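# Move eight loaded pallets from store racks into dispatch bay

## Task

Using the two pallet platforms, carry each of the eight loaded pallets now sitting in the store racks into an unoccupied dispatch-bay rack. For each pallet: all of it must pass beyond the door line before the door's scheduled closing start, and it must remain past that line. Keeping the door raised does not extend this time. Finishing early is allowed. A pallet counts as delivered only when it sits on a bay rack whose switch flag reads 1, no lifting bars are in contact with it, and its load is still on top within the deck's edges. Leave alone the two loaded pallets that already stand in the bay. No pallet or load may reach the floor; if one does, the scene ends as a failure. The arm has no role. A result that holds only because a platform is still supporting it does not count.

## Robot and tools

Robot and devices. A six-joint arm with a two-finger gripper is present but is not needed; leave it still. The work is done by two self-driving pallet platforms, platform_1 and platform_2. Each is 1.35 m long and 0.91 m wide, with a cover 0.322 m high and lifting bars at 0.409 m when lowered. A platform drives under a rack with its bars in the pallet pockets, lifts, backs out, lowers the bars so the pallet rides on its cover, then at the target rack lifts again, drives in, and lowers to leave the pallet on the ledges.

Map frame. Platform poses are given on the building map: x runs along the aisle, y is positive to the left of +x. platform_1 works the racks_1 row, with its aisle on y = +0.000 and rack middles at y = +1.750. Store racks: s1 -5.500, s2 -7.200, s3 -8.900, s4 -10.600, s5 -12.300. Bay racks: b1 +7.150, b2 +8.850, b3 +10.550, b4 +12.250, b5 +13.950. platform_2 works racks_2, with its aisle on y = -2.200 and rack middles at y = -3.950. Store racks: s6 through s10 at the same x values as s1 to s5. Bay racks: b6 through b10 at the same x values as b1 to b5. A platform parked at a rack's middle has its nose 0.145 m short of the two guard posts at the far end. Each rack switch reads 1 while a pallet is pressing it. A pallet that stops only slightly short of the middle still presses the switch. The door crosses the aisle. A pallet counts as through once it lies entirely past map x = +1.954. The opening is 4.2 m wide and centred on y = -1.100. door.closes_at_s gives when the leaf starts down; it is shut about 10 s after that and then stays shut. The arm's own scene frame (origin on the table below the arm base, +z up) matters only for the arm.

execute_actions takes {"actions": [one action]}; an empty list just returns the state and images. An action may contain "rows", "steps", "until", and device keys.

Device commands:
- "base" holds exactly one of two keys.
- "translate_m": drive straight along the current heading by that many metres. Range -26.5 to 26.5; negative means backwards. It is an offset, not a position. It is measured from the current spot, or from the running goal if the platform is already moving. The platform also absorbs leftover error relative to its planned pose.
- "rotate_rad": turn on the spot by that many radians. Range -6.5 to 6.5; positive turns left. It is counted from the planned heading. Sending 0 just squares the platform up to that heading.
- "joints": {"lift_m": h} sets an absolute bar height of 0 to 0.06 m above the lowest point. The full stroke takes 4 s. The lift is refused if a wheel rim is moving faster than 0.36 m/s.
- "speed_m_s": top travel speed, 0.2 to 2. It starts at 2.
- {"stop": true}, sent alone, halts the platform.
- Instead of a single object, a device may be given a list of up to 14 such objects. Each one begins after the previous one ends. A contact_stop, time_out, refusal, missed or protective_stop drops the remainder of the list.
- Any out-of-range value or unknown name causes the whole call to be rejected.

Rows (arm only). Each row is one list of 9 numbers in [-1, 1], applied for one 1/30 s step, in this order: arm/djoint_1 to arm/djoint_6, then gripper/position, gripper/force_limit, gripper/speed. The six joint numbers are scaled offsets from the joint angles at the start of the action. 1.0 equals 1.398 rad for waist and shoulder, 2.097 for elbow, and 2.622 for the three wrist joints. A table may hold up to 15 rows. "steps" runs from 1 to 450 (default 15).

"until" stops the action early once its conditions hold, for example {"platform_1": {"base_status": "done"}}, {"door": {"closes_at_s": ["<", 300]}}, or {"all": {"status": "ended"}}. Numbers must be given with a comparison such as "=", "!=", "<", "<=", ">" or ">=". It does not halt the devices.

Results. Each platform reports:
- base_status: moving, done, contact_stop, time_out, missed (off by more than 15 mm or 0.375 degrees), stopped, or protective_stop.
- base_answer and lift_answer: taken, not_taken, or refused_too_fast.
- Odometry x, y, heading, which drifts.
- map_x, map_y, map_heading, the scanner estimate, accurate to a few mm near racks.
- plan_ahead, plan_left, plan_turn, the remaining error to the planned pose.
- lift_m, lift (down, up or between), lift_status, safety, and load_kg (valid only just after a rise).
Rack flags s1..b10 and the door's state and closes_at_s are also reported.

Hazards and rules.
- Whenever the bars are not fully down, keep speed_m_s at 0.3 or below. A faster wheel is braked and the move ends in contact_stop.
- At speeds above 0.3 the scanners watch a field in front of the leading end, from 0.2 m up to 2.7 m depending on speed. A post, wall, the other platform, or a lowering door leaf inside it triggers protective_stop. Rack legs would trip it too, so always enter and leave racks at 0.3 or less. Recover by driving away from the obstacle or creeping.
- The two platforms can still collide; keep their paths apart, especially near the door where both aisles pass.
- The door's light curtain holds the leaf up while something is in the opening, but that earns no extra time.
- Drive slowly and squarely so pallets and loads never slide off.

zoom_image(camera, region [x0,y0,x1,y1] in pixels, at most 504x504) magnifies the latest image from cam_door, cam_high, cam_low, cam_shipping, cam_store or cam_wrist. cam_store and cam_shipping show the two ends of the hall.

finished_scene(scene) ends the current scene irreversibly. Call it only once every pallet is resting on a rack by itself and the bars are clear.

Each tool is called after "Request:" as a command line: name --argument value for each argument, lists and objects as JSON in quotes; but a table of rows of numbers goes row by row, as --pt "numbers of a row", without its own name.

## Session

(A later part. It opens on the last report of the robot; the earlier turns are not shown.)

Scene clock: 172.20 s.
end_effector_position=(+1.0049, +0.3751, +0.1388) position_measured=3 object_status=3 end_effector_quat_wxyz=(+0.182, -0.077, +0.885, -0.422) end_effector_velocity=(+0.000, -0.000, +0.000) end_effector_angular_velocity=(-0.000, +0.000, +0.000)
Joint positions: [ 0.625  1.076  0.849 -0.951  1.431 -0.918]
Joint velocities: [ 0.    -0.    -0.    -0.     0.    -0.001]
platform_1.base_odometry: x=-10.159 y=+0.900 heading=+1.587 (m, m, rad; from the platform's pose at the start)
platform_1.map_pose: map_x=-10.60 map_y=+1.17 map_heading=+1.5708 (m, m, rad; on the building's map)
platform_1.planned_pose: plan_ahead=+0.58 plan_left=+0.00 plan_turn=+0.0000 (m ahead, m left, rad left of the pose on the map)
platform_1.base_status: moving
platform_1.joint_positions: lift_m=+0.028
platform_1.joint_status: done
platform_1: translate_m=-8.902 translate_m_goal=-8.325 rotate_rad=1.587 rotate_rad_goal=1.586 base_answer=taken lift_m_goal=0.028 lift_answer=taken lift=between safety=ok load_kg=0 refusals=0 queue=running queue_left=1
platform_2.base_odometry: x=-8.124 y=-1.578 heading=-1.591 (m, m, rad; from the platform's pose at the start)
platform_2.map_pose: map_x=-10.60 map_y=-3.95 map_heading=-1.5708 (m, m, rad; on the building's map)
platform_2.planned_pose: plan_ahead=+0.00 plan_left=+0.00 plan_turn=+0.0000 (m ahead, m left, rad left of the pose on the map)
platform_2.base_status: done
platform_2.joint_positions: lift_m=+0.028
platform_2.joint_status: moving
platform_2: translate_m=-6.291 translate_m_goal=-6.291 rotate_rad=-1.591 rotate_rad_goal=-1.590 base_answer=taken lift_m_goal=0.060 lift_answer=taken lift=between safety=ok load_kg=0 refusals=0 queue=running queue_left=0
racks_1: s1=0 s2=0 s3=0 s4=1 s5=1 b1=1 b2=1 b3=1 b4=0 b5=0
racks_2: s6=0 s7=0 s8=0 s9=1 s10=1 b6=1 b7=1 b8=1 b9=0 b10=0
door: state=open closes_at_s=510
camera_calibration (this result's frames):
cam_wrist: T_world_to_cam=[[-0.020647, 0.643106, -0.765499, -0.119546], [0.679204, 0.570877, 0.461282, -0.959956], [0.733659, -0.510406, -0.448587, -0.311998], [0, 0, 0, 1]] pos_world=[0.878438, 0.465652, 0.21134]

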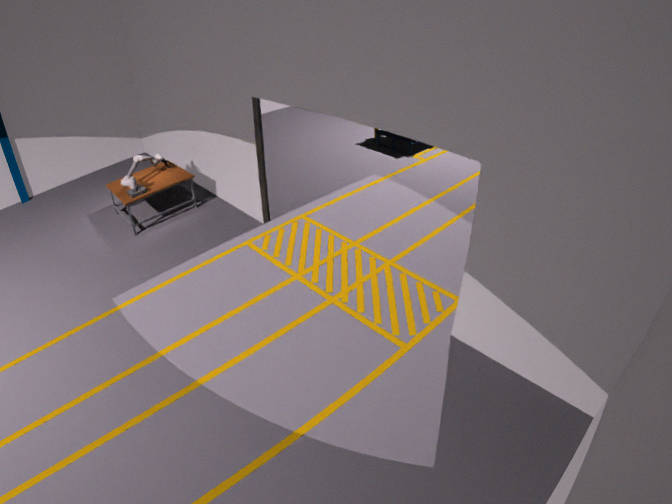

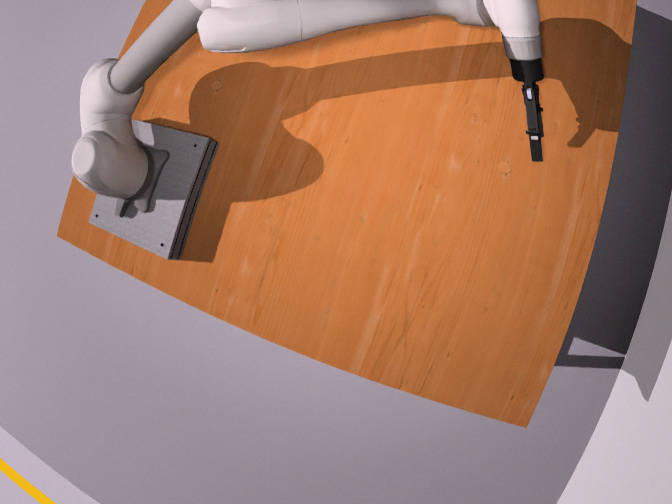

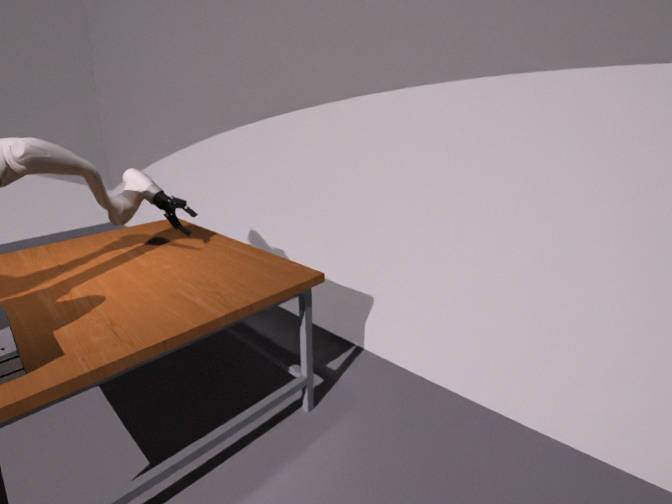

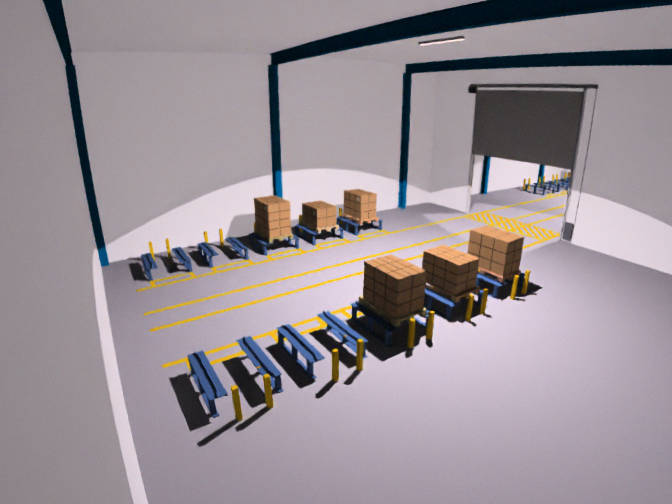

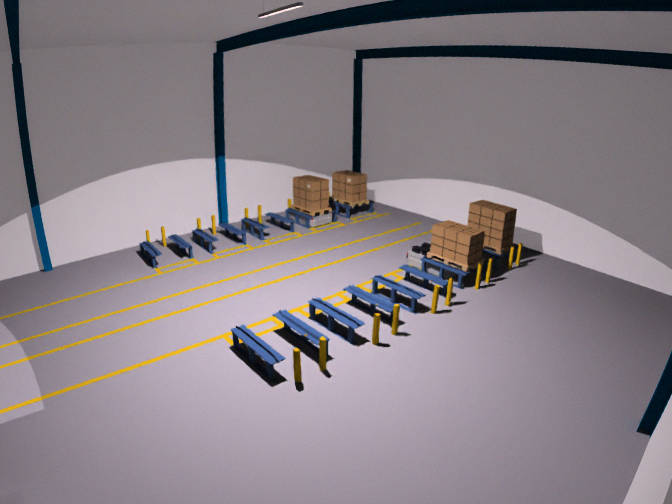

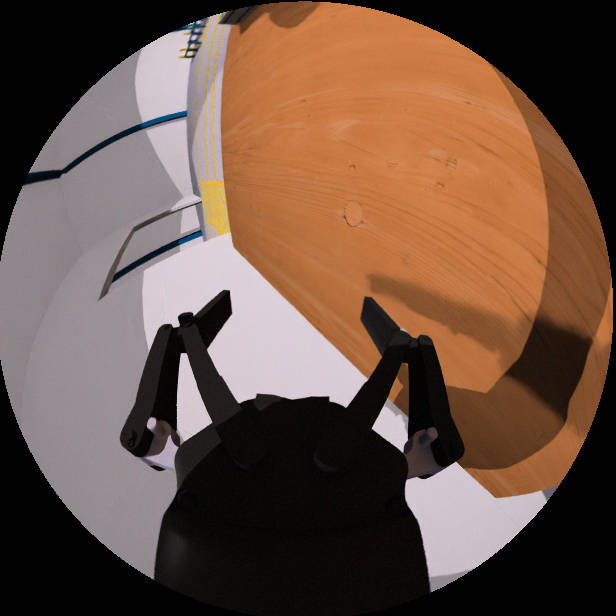

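Request:
execute_actions --actions '[{"steps":90,"until":{"platform_2":{"queue":"done","lift":"up"}}}]'

Request:
execute_actions --actions '[{"platform_2":[{"joints":{"lift_m":0.06}},{"speed_m_s":0.3,"base":{"translate_m":-1.75}},{"speed_m_s":2,"joints":{"lift_m":0},"base":{"rotate_rad":1.5708}},{"base":{"translate_m":22.85}},{"joints":{"lift_m":0.06},"base":{"rotate_rad":-1.5708}},{"speed_m_s":0.3,"base":{"translate_m":1.75}},{"joints":{"lift_m":0.03}},{"joints":{"lift_m":0},"base":{"translate_m":-1.75}},{"speed_m_s":2,"base":{"rotate_rad":1.5708}},{"base":{"translate_m":-24.55}},{"base":{"rotate_rad":-1.5708}},{"speed_m_s":0.3,"joints":{"lift_m":0.028},"base":{"translate_m":1.75}},{"joints":{"lift_m":0.06}}],"steps":150,"until":{"platform_1":{"queue":["!=","running"]}}}]'

Scene clock: 174.50 s.
end_effector_position=(+1.0049, +0.3751, +0.1388) position_measured=3 object_status=3 end_effector_quat_wxyz=(+0.182, -0.077, +0.885, -0.422) end_effector_velocity=(-0.000, +0.000, +0.001) end_effector_angular_velocity=(+0.001, -0.001, -0.000)
Joint positions: [ 0.625  1.076  0.849 -0.951  1.431 -0.918]
Joint velocities: [-0.    -0.001  0.     0.001 -0.     0.   ]
platform_1.base_odometry: x=-10.169 y=+1.486 heading=+1.588 (m, m, rad; from the platform's pose at the start)
platform_1.map_pose: map_x=-10.60 map_y=+1.75 map_heading=+1.5708 (m, m, rad; on the building's map)
platform_1.planned_pose: plan_ahead=+0.00 plan_left=+0.00 plan_turn=+0.0000 (m ahead, m left, rad left of the pose on the map)
platform_1.base_status: moving
platform_1.joint_positions: lift_m=+0.028
platform_1.joint_status: done
platform_1: translate_m=-8.325 translate_m_goal=-8.325 rotate_rad=1.588 rotate_rad_goal=1.587 base_answer=taken lift_m_goal=0.028 lift_answer=taken lift=between safety=ok load_kg=0 refusals=0 queue=running queue_left=1
platform_2.base_odometry: x=-8.124 y=-1.578 heading=-1.591 (m, m, rad; from the platform's pose at the start)
platform_2.map_pose: map_x=-10.60 map_y=-3.95 map_heading=-1.5708 (m, m, rad; on the building's map)
platform_2.planned_pose: plan_ahead=+0.00 plan_left=+0.00 plan_turn=+0.0000 (m ahead, m left, rad left of the pose on the map)
platform_2.base_status: done
platform_2.joint_positions: lift_m=+0.060
platform_2.joint_status: done
platform_2: translate_m=-6.291 translate_m_goal=-6.291 rotate_rad=-1.591 rotate_rad_goal=-1.590 base_answer=taken lift_m_goal=0.060 lift_answer=taken lift=up safety=ok load_kg=281 refusals=0 queue=done queue_left=0
racks_1: s1=0 s2=0 s3=0 s4=1 s5=1 b1=1 b2=1 b3=1 b4=0 b5=0
racks_2: s6=0 s7=0 s8=0 s9=0 s10=1 b6=1 b7=1 b8=1 b9=0 b10=0
door: state=open closes_at_s=510
camera_calibration (this result's frames):
cam_wrist: T_world_to_cam=[[-0.0206469, 0.643106, -0.765499, -0.119546], [0.679205, 0.570877, 0.461282, -0.959956], [0.733659, -0.510406, -0.448587, -0.311998], [0, 0, 0, 1]] pos_world=[0.878438, 0.465652, 0.21134]

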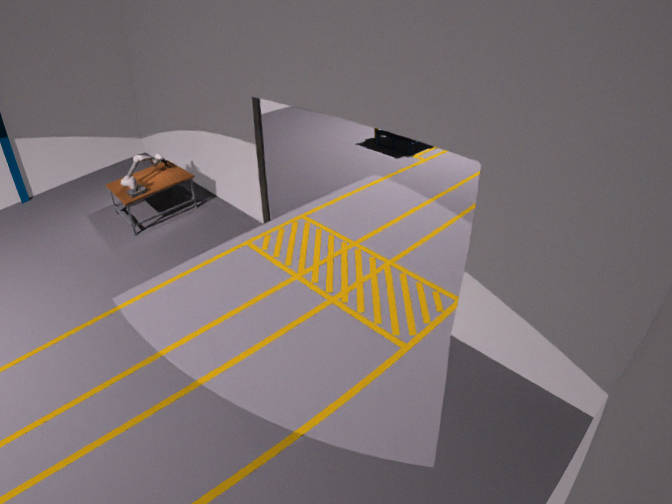

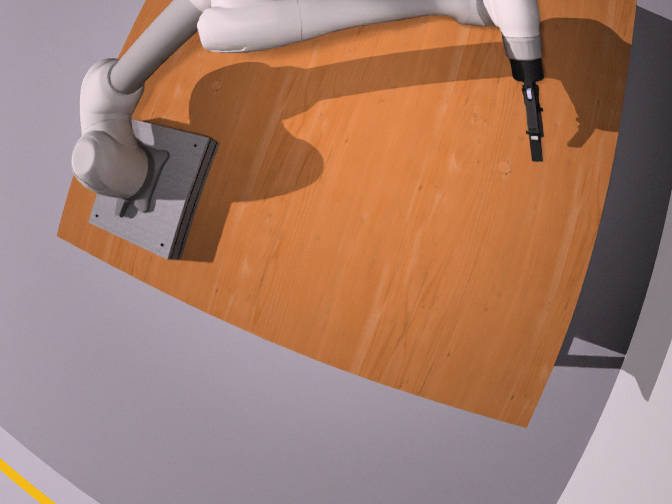

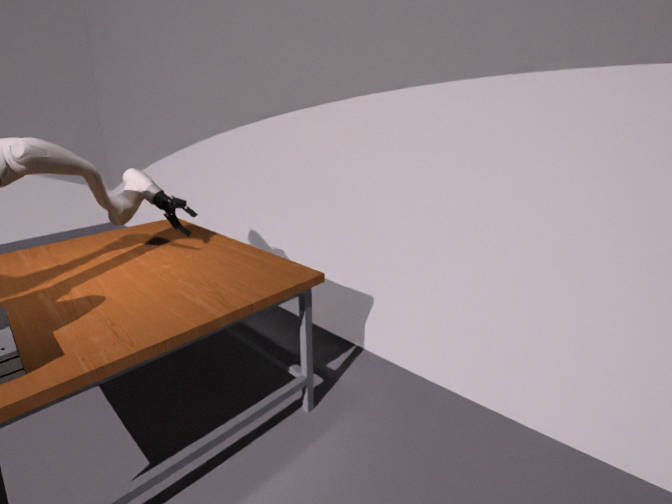

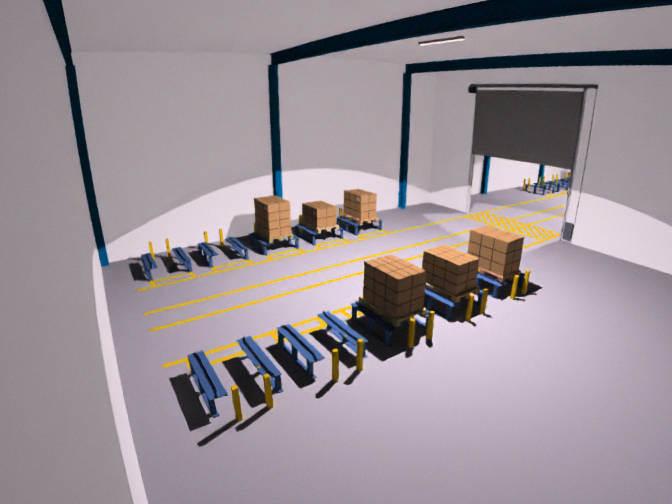

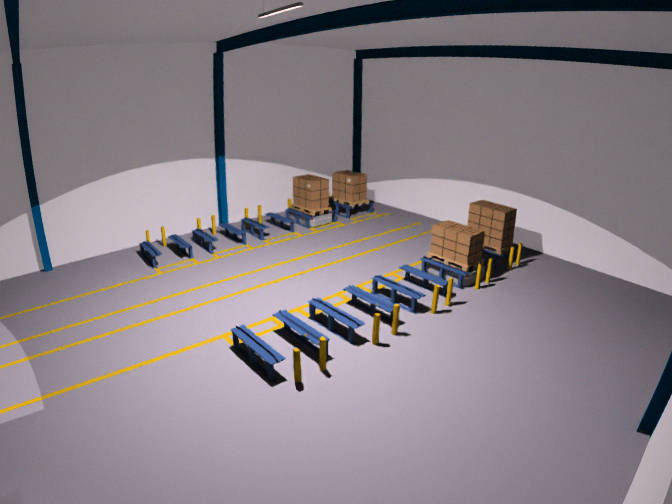

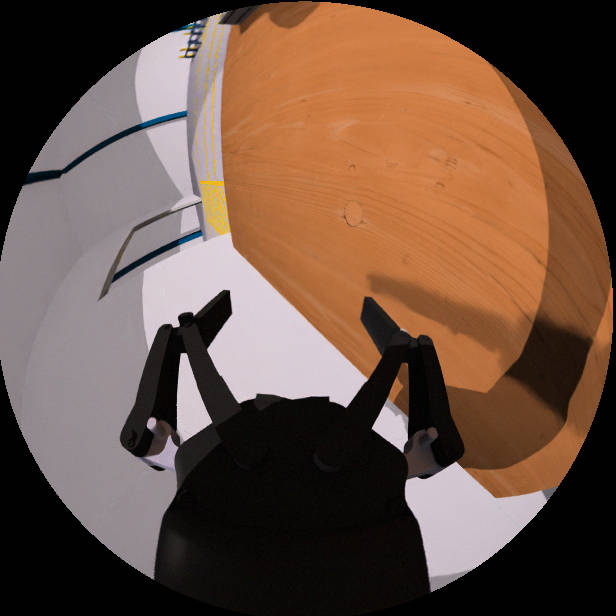

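Scene clock: 176.97 s.
end_effector_position=(+1.0049, +0.3751, +0.1388) position_measured=3 object_status=3 end_effector_quat_wxyz=(+0.182, -0.077, +0.885, -0.422) end_effector_velocity=(-0.001, -0.000, -0.000) end_effector_angular_velocity=(-0.000, +0.001, -0.002)
Joint positions: [ 0.625  1.076  0.849 -0.951  1.431 -0.918]
Joint velocities: [ 0.     0.    -0.     0.001  0.002  0.001]
platform_1.base_odometry: x=-10.169 y=+1.486 heading=+1.588 (m, m, rad; from the platform's pose at the start)
platform_1.map_pose: map_x=-10.60 map_y=+1.75 map_heading=+1.5708 (m, m, rad; on the building's map)
platform_1.planned_pose: plan_ahead=+0.00 plan_left=+0.00 plan_turn=+0.0000 (m ahead, m left, rad left of the pose on the map)
platform_1.base_status: done
platform_1.joint_positions: lift_m=+0.060
platform_1.joint_status: done
platform_1: translate_m=-8.325 translate_m_goal=-8.325 rotate_rad=1.588 rotate_rad_goal=1.587 base_answer=taken lift_m_goal=0.060 lift_answer=taken lift=up safety=ok load_kg=210 refusals=0 queue=done queue_left=0
platform_2.base_odometry: x=-8.111 y=-0.975 heading=-1.595 (m, m, rad; from the platform's pose at the start)
platform_2.map_pose: map_x=-10.60 map_y=-3.34 map_heading=-1.5752 (m, m, rad; on the building's map)
platform_2.planned_pose: plan_ahead=-1.14 plan_left=+0.00 plan_turn=+0.0043 (m ahead, m left, rad left of the pose on the map)
platform_2.base_status: moving
platform_2.joint_positions: lift_m=+0.060
platform_2.joint_status: done
platform_2: translate_m=-6.904 translate_m_goal=-8.041 rotate_rad=-1.595 rotate_rad_goal=-1.592 base_answer=taken lift_m_goal=0.060 lift_answer=taken lift=up safety=ok load_kg=280 refusals=0 queue=running queue_left=11
racks_1: s1=0 s2=0 s3=0 s4=0 s5=1 b1=1 b2=1 b3=1 b4=0 b5=0
racks_2: s6=0 s7=0 s8=0 s9=0 s10=1 b6=1 b7=1 b8=1 b9=0 b10=0
door: state=open closes_at_s=510
camera_calibration (this result's frames):
cam_wrist: T_world_to_cam=[[-0.020647, 0.643106, -0.765499, -0.119546], [0.679204, 0.570877, 0.461282, -0.959956], [0.733659, -0.510406, -0.448587, -0.311998], [0, 0, 0, 1]] pos_world=[0.878438, 0.465652, 0.21134]

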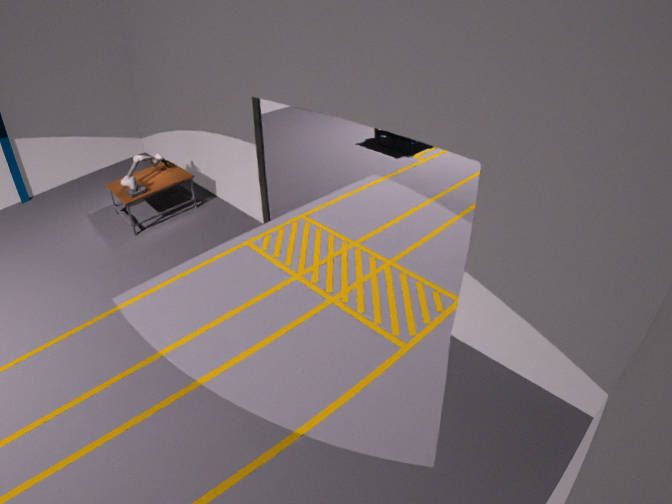

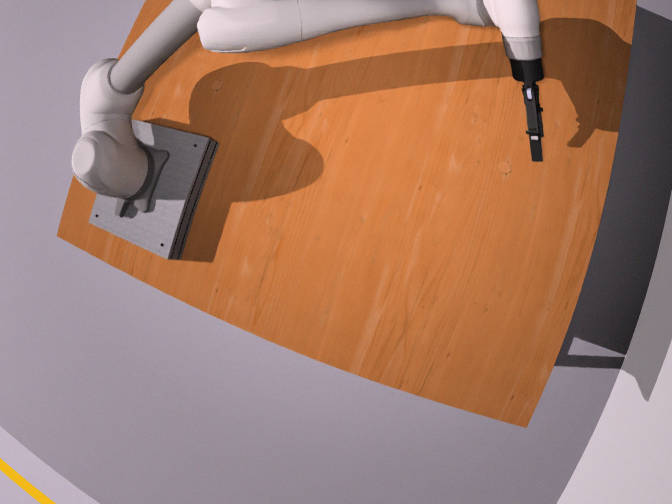

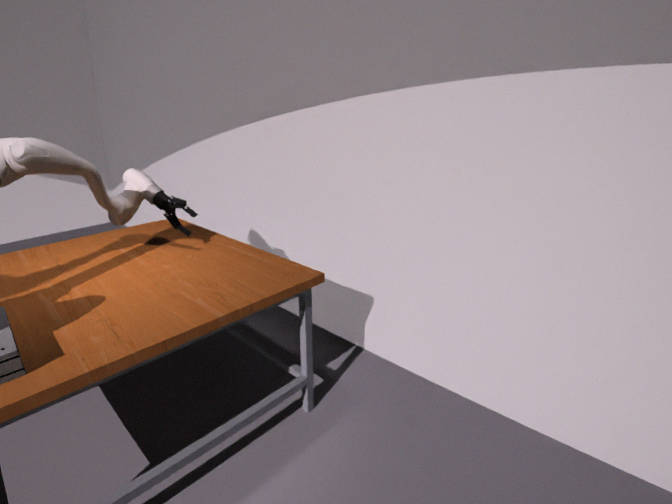

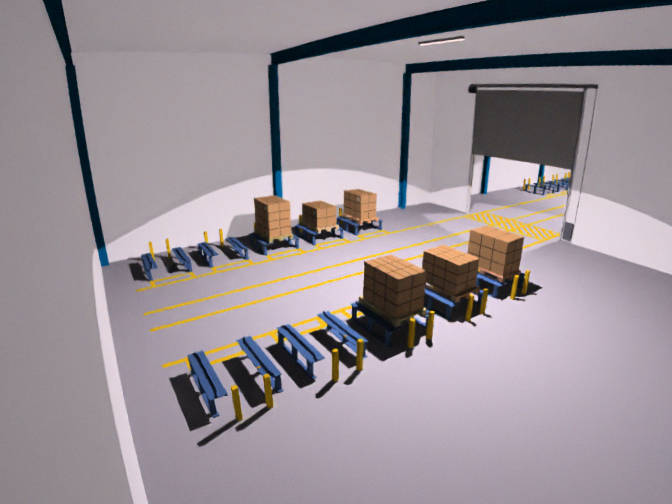

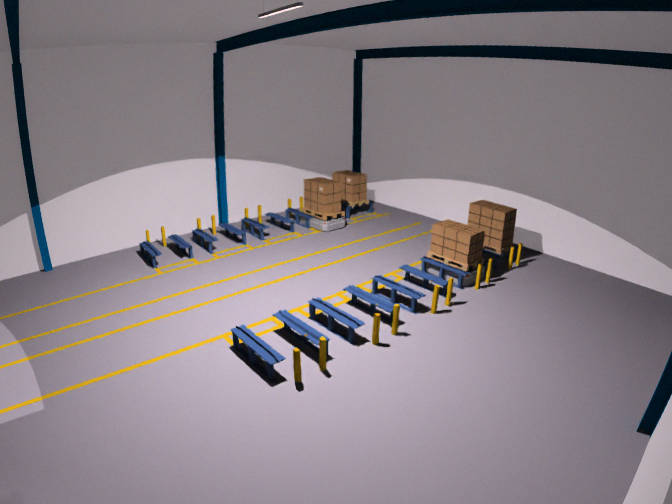

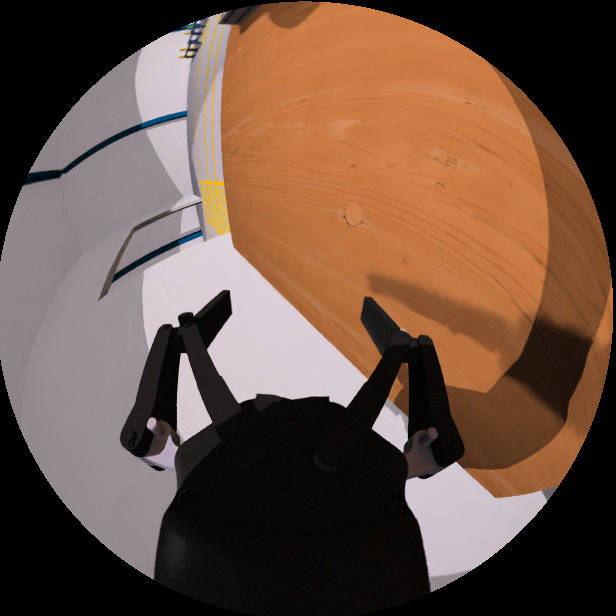

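P1: s4 → b4 (+22.85), back to s5 (−24.55), lift there.

Request:
execute_actions --actions '[{"platform_1":[{"speed_m_s":0.3,"base":{"translate_m":-1.75}},{"speed_m_s":2,"joints":{"lift_m":0},"base":{"rotate_rad":-1.5708}},{"base":{"translate_m":22.85}},{"joints":{"lift_m":0.06},"base":{"rotate_rad":1.5708}},{"speed_m_s":0.3,"base":{"translate_m":1.75}},{"joints":{"lift_m":0.03}},{"joints":{"lift_m":0},"base":{"translate_m":-1.75}},{"speed_m_s":2,"base":{"rotate_rad":-1.5708}},{"base":{"translate_m":-24.55}},{"base":{"rotate_rad":1.5708}},{"speed_m_s":0.3,"joints":{"lift_m":0.028},"base":{"translate_m":1.75}},{"joints":{"lift_m":0.06}}],"steps":450}]'

Scene clock: 192.87 s.
end_effector_position=(+1.0049, +0.3751, +0.1388) position_measured=3 object_status=3 end_effector_quat_wxyz=(+0.182, -0.077, +0.885, -0.422) end_effector_velocity=(-0.000, +0.000, -0.000) end_effector_angular_velocity=(+0.001, +0.000, -0.001)
Joint positions: [ 0.625  1.076  0.849 -0.951  1.431 -0.918]
Joint velocities: [-0.     0.001 -0.001  0.001  0.001  0.   ]
platform_1.base_odometry: x=-6.903 y=-0.213 heading=+0.020 (m, m, rad; from the platform's pose at the start)
platform_1.map_pose: map_x=-7.32 map_y=+0.00 map_heading=+0.0000 (m, m, rad; on the building's map)
platform_1.planned_pose: plan_ahead=+19.57 plan_left=+0.00 plan_turn=+0.0000 (m ahead, m left, rad left of the pose on the map)
platform_1.base_status: moving
platform_1.joint_positions: lift_m=+0.000
platform_1.joint_status: done
platform_1: translate_m=-6.787 translate_m_goal=12.775 rotate_rad=0.020 rotate_rad_goal=0.022 base_answer=taken lift_m_goal=0.000 lift_answer=taken lift=down safety=ok load_kg=-49 refusals=0 queue=running queue_left=9
platform_2.base_odometry: x=+0.676 y=+0.069 heading=-0.019 (m, m, rad; from the platform's pose at the start)
platform_2.map_pose: map_x=-1.78 map_y=-2.19 map_heading=-0.0087 (m, m, rad; on the building's map)
platform_2.planned_pose: plan_ahead=+14.03 plan_left=+0.11 plan_turn=+0.0087 (m ahead, m left, rad left of the pose on the map)
platform_2.base_status: moving
platform_2.joint_positions: lift_m=+0.000
platform_2.joint_status: done
platform_2: translate_m=0.777 translate_m_goal=14.799 rotate_rad=-0.019 rotate_rad_goal=-0.021 base_answer=taken lift_m_goal=0.000 lift_answer=taken lift=down safety=ok load_kg=-49 refusals=0 queue=running queue_left=9
racks_1: s1=0 s2=0 s3=0 s4=0 s5=1 b1=1 b2=1 b3=1 b4=0 b5=0
racks_2: s6=0 s7=0 s8=0 s9=0 s10=1 b6=1 b7=1 b8=1 b9=0 b10=0
door: state=open closes_at_s=510
camera_calibration (this result's frames):
cam_wrist: T_world_to_cam=[[-0.0206472, 0.643106, -0.765499, -0.119546], [0.679205, 0.570877, 0.461282, -0.959956], [0.733659, -0.510406, -0.448587, -0.311998], [0, 0, 0, 1]] pos_world=[0.878438, 0.465652, 0.211339]

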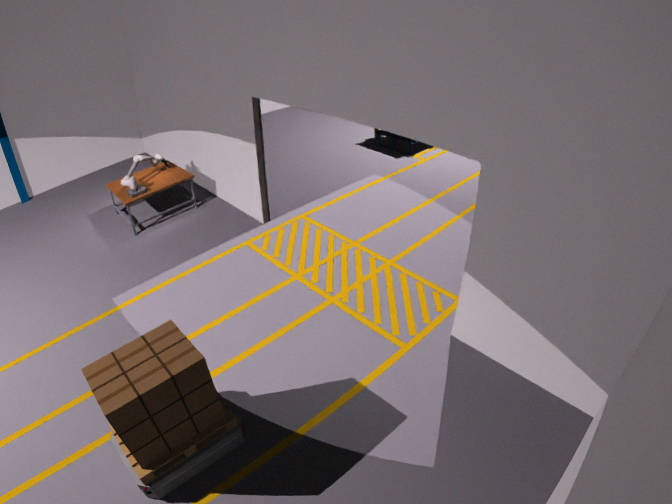

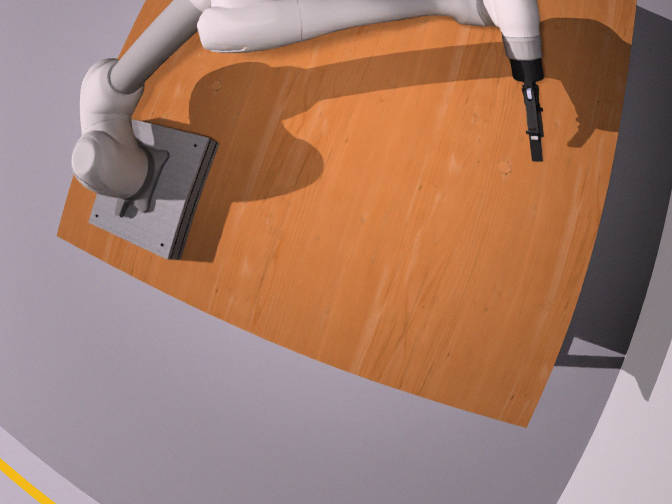

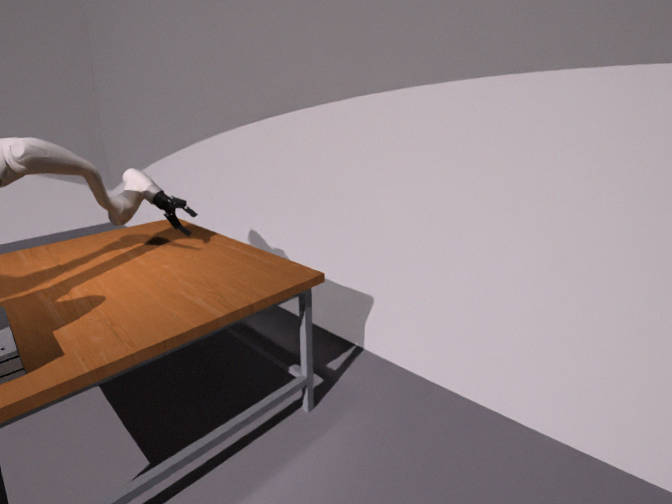

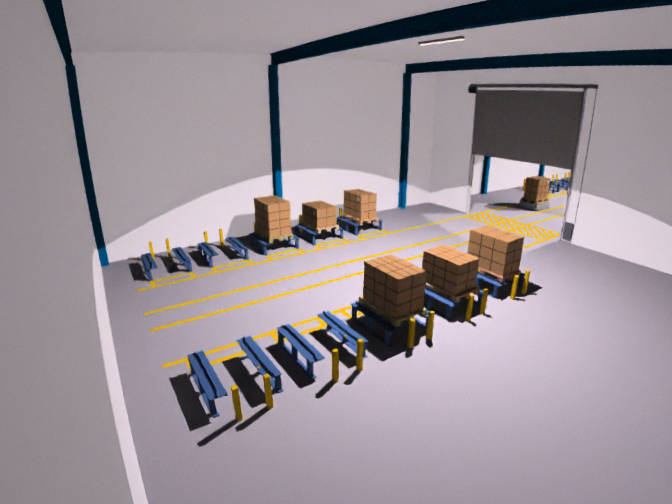

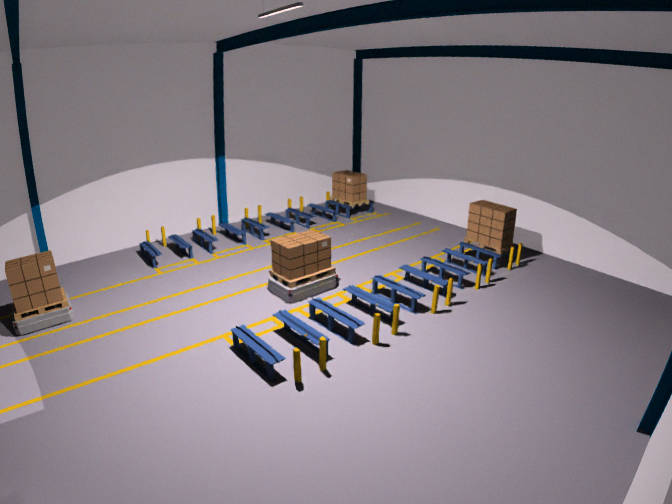

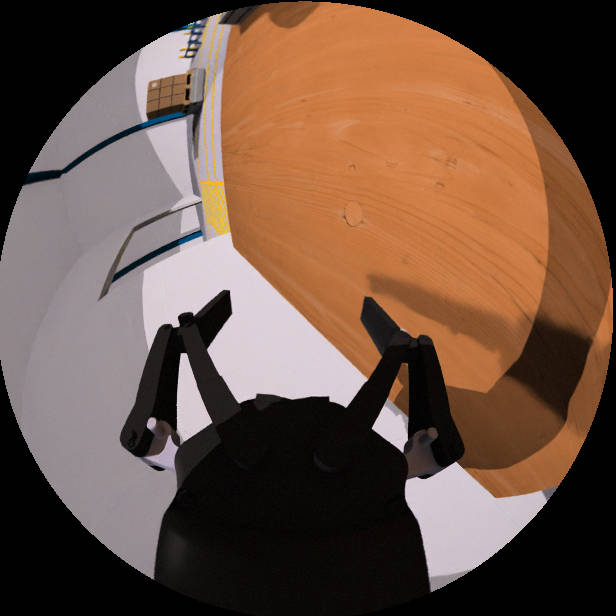

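Request:
execute_actions --actions '[]'

Scene clock: 194.40 s.
end_effector_position=(+1.0049, +0.3751, +0.1388) position_measured=3 object_status=3 end_effector_quat_wxyz=(+0.182, -0.077, +0.885, -0.422) end_effector_velocity=(+0.000, +0.001, +0.001) end_effector_angular_velocity=(+0.002, -0.001, +0.001)
Joint positions: [ 0.625  1.076  0.849 -0.951  1.431 -0.918]
Joint velocities: [ 0.    -0.001 -0.     0.001 -0.001  0.   ]
platform_1.base_odometry: x=-4.112 y=-0.163 heading=+0.017 (m, m, rad; from the platform's pose at the start)
platform_1.map_pose: map_x=-4.51 map_y=+0.00 map_heading=+0.0000 (m, m, rad; on the building's map)
platform_1.planned_pose: plan_ahead=+16.76 plan_left=+0.00 plan_turn=+0.0000 (m ahead, m left, rad left of the pose on the map)
platform_1.base_status: moving
platform_1.joint_positions: lift_m=+0.000
platform_1.joint_status: done
platform_1: translate_m=-3.981 translate_m_goal=12.775 rotate_rad=0.017 rotate_rad_goal=0.019 base_answer=taken lift_m_goal=0.000 lift_answer=taken lift=down safety=ok load_kg=-49 refusals=0 queue=running queue_left=9
platform_2.base_odometry: x=+3.740 y=-0.039 heading=-0.034 (m, m, rad; from the platform's pose at the start)
platform_2.map_pose: map_x=+1.28 map_y=-2.20 map_heading=-0.0044 (m, m, rad; on the building's map)
platform_2.planned_pose: plan_ahead=+10.97 plan_left=+0.05 plan_turn=+0.0043 (m ahead, m left, rad left of the pose on the map)
platform_2.base_status: moving
platform_2.joint_positions: lift_m=+0.000
platform_2.joint_status: done
platform_2: translate_m=3.844 translate_m_goal=14.799 rotate_rad=-0.031 rotate_rad_goal=-0.030 base_answer=taken lift_m_goal=0.000 lift_answer=taken lift=down safety=ok load_kg=-49 refusals=0 queue=running queue_left=9
racks_1: s1=0 s2=0 s3=0 s4=0 s5=1 b1=1 b2=1 b3=1 b4=0 b5=0
racks_2: s6=0 s7=0 s8=0 s9=0 s10=1 b6=1 b7=1 b8=1 b9=0 b10=0
door: state=open closes_at_s=510
camera_calibration (this result's frames):
cam_wrist: T_world_to_cam=[[-0.0206471, 0.643106, -0.765499, -0.119546], [0.679205, 0.570877, 0.461282, -0.959956], [0.733659, -0.510406, -0.448587, -0.311998], [0, 0, 0, 1]] pos_world=[0.878438, 0.465652, 0.211339]

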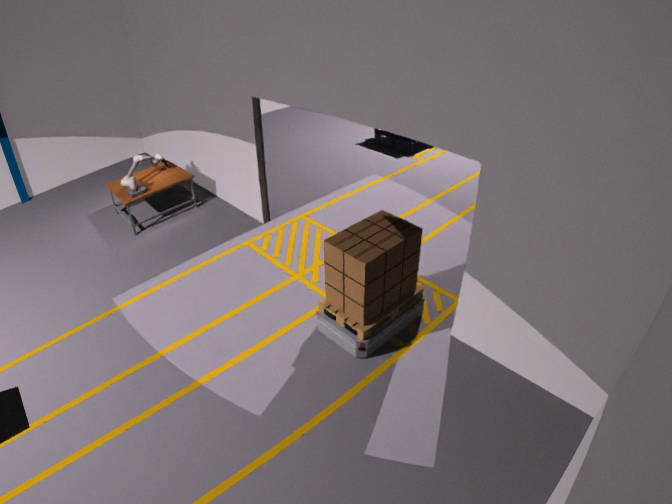

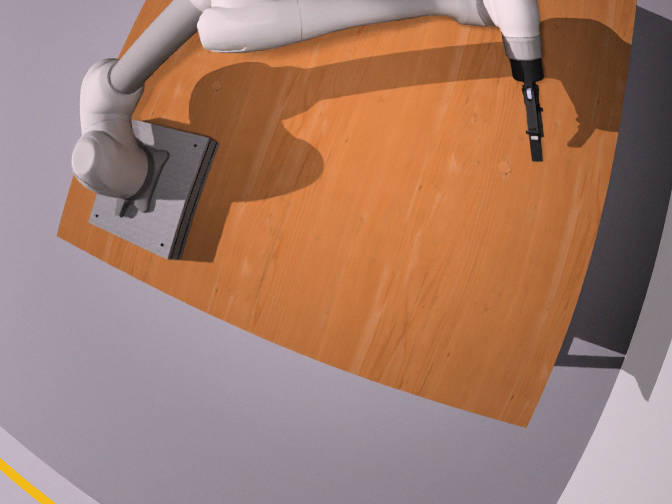

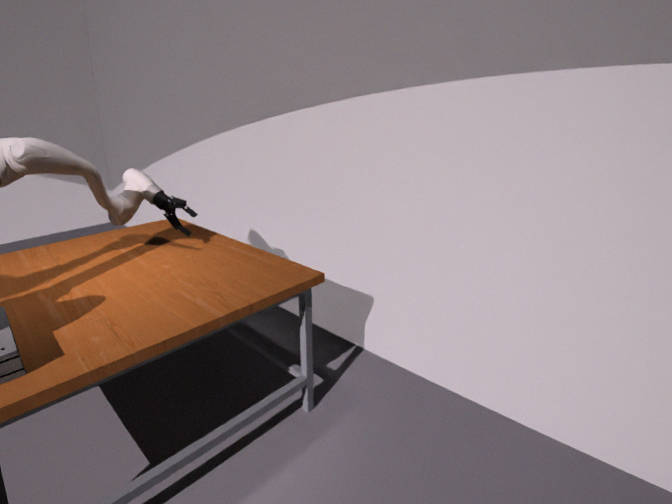

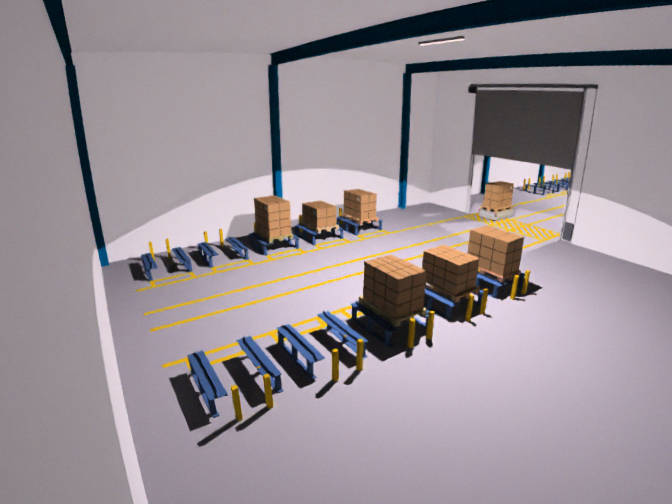

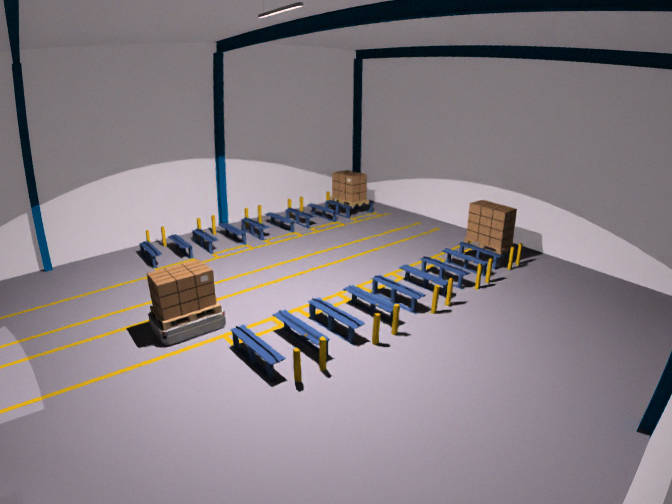

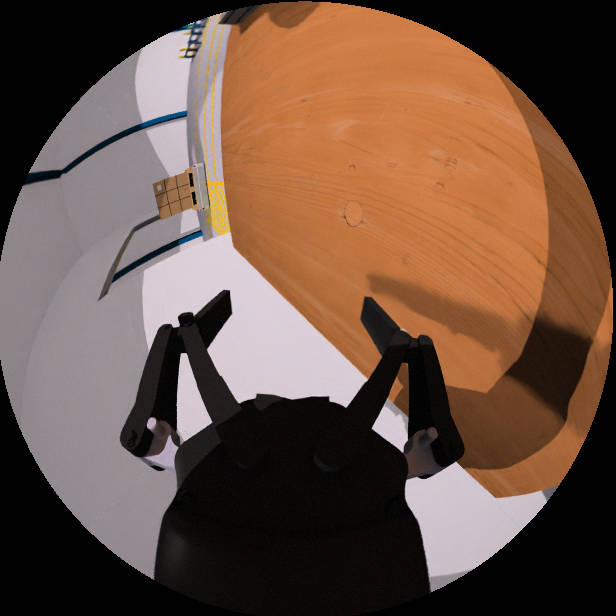

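Request:
execute_actions --actions '[{"steps":450,"until":{"platform_2":{"queue":["!=","running"]}}}]'

Scene clock: 209.67 s.
end_effector_position=(+1.0049, +0.3751, +0.1388) position_measured=3 object_status=3 end_effector_quat_wxyz=(+0.182, -0.077, +0.885, -0.422) end_effector_velocity=(-0.001, -0.000, -0.001) end_effector_angular_velocity=(-0.001, +0.001, -0.000)
Joint positions: [ 0.625  1.076  0.849 -0.951  1.431 -0.918]
Joint velocities: [-0.     0.     0.001  0.     0.     0.   ]
platform_1.base_odometry: x=+12.716 y=+0.174 heading=+1.592 (m, m, rad; from the platform's pose at the start)
platform_1.map_pose: map_x=+12.25 map_y=+0.00 map_heading=+1.5708 (m, m, rad; on the building's map)
platform_1.planned_pose: plan_ahead=+0.00 plan_left=+0.00 plan_turn=+0.0000 (m ahead, m left, rad left of the pose on the map)
platform_1.base_status: moving
platform_1.joint_positions: lift_m=+0.057
platform_1.joint_status: moving
platform_1: translate_m=12.785 translate_m_goal=12.785 rotate_rad=1.592 rotate_rad_goal=1.591 base_answer=taken lift_m_goal=0.060 lift_answer=taken lift=between safety=ok load_kg=212 refusals=0 queue=running queue_left=8
platform_2.base_odometry: x=+14.784 y=-0.841 heading=-1.600 (m, m, rad; from the platform's pose at the start)
platform_2.map_pose: map_x=+12.25 map_y=-2.76 map_heading=-1.5708 (m, m, rad; on the building's map)
platform_2.planned_pose: plan_ahead=+1.19 plan_left=+0.00 plan_turn=+0.0000 (m ahead, m left, rad left of the pose on the map)
platform_2.base_status: moving
platform_2.joint_positions: lift_m=+0.060
platform_2.joint_status: done
platform_2: translate_m=15.403 translate_m_goal=16.601 rotate_rad=-1.600 rotate_rad_goal=-1.597 base_answer=taken lift_m_goal=0.060 lift_answer=taken lift=up safety=ok load_kg=280 refusals=0 queue=running queue_left=7
racks_1: s1=0 s2=0 s3=0 s4=0 s5=1 b1=1 b2=1 b3=1 b4=0 b5=0
racks_2: s6=0 s7=0 s8=0 s9=0 s10=1 b6=1 b7=1 b8=1 b9=0 b10=0
door: state=open closes_at_s=510
camera_calibration (this result's frames):
cam_wrist: T_world_to_cam=[[-0.0206472, 0.643106, -0.765499, -0.119546], [0.679205, 0.570877, 0.461282, -0.959956], [0.733659, -0.510406, -0.448587, -0.311998], [0, 0, 0, 1]] pos_world=[0.878438, 0.465652, 0.211339]

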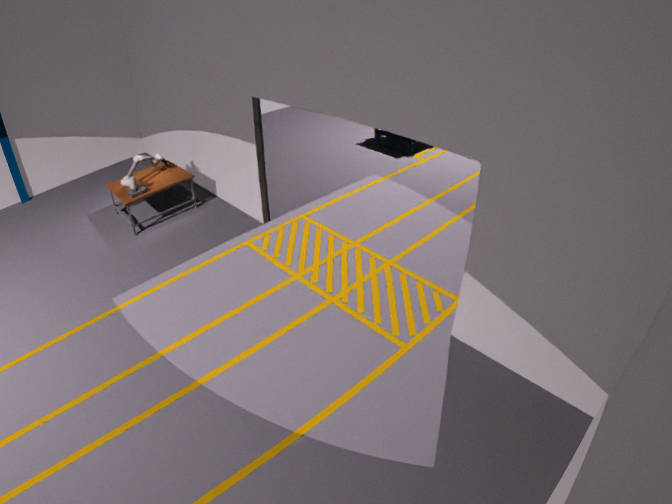

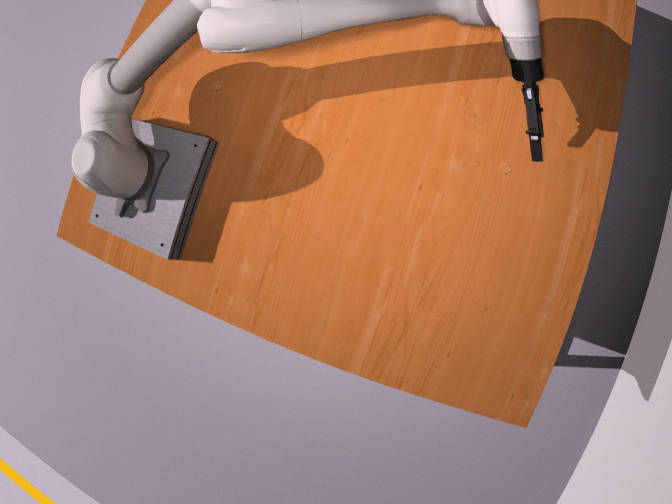

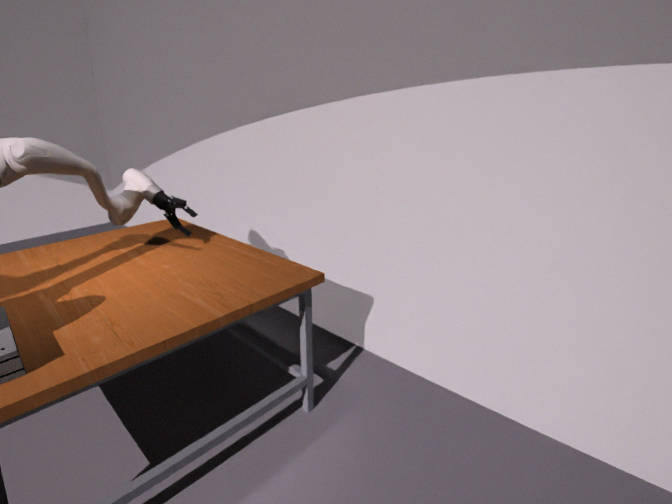

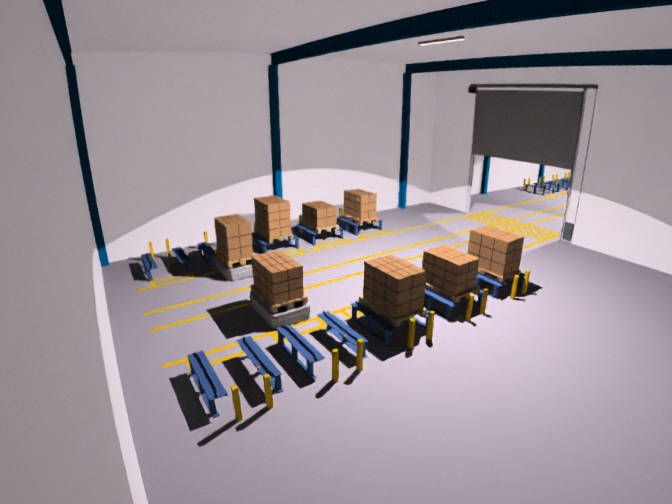

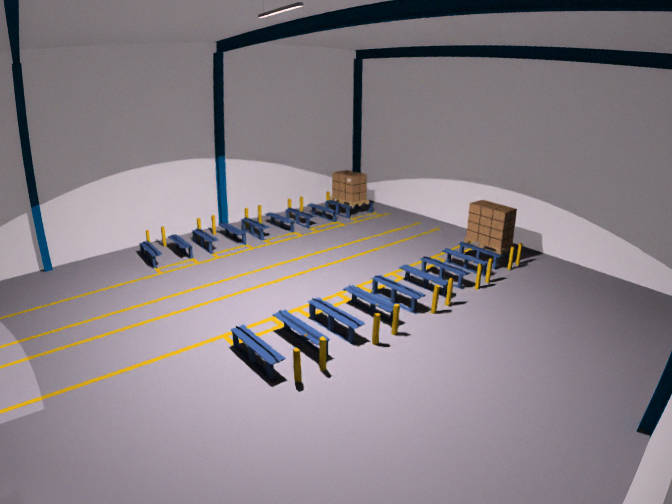

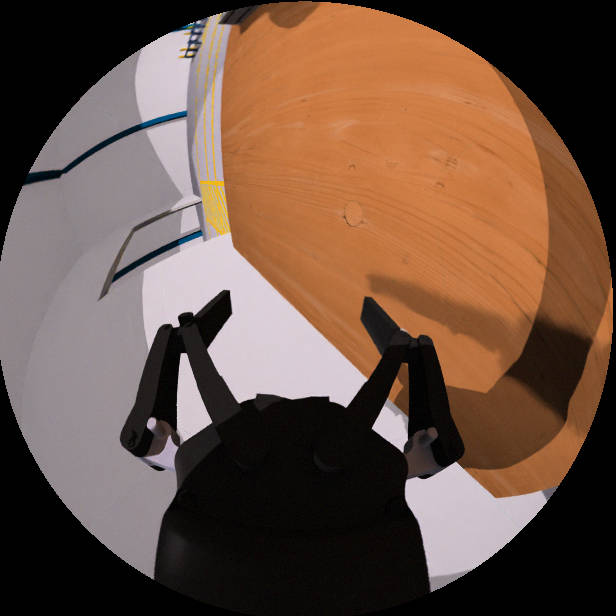

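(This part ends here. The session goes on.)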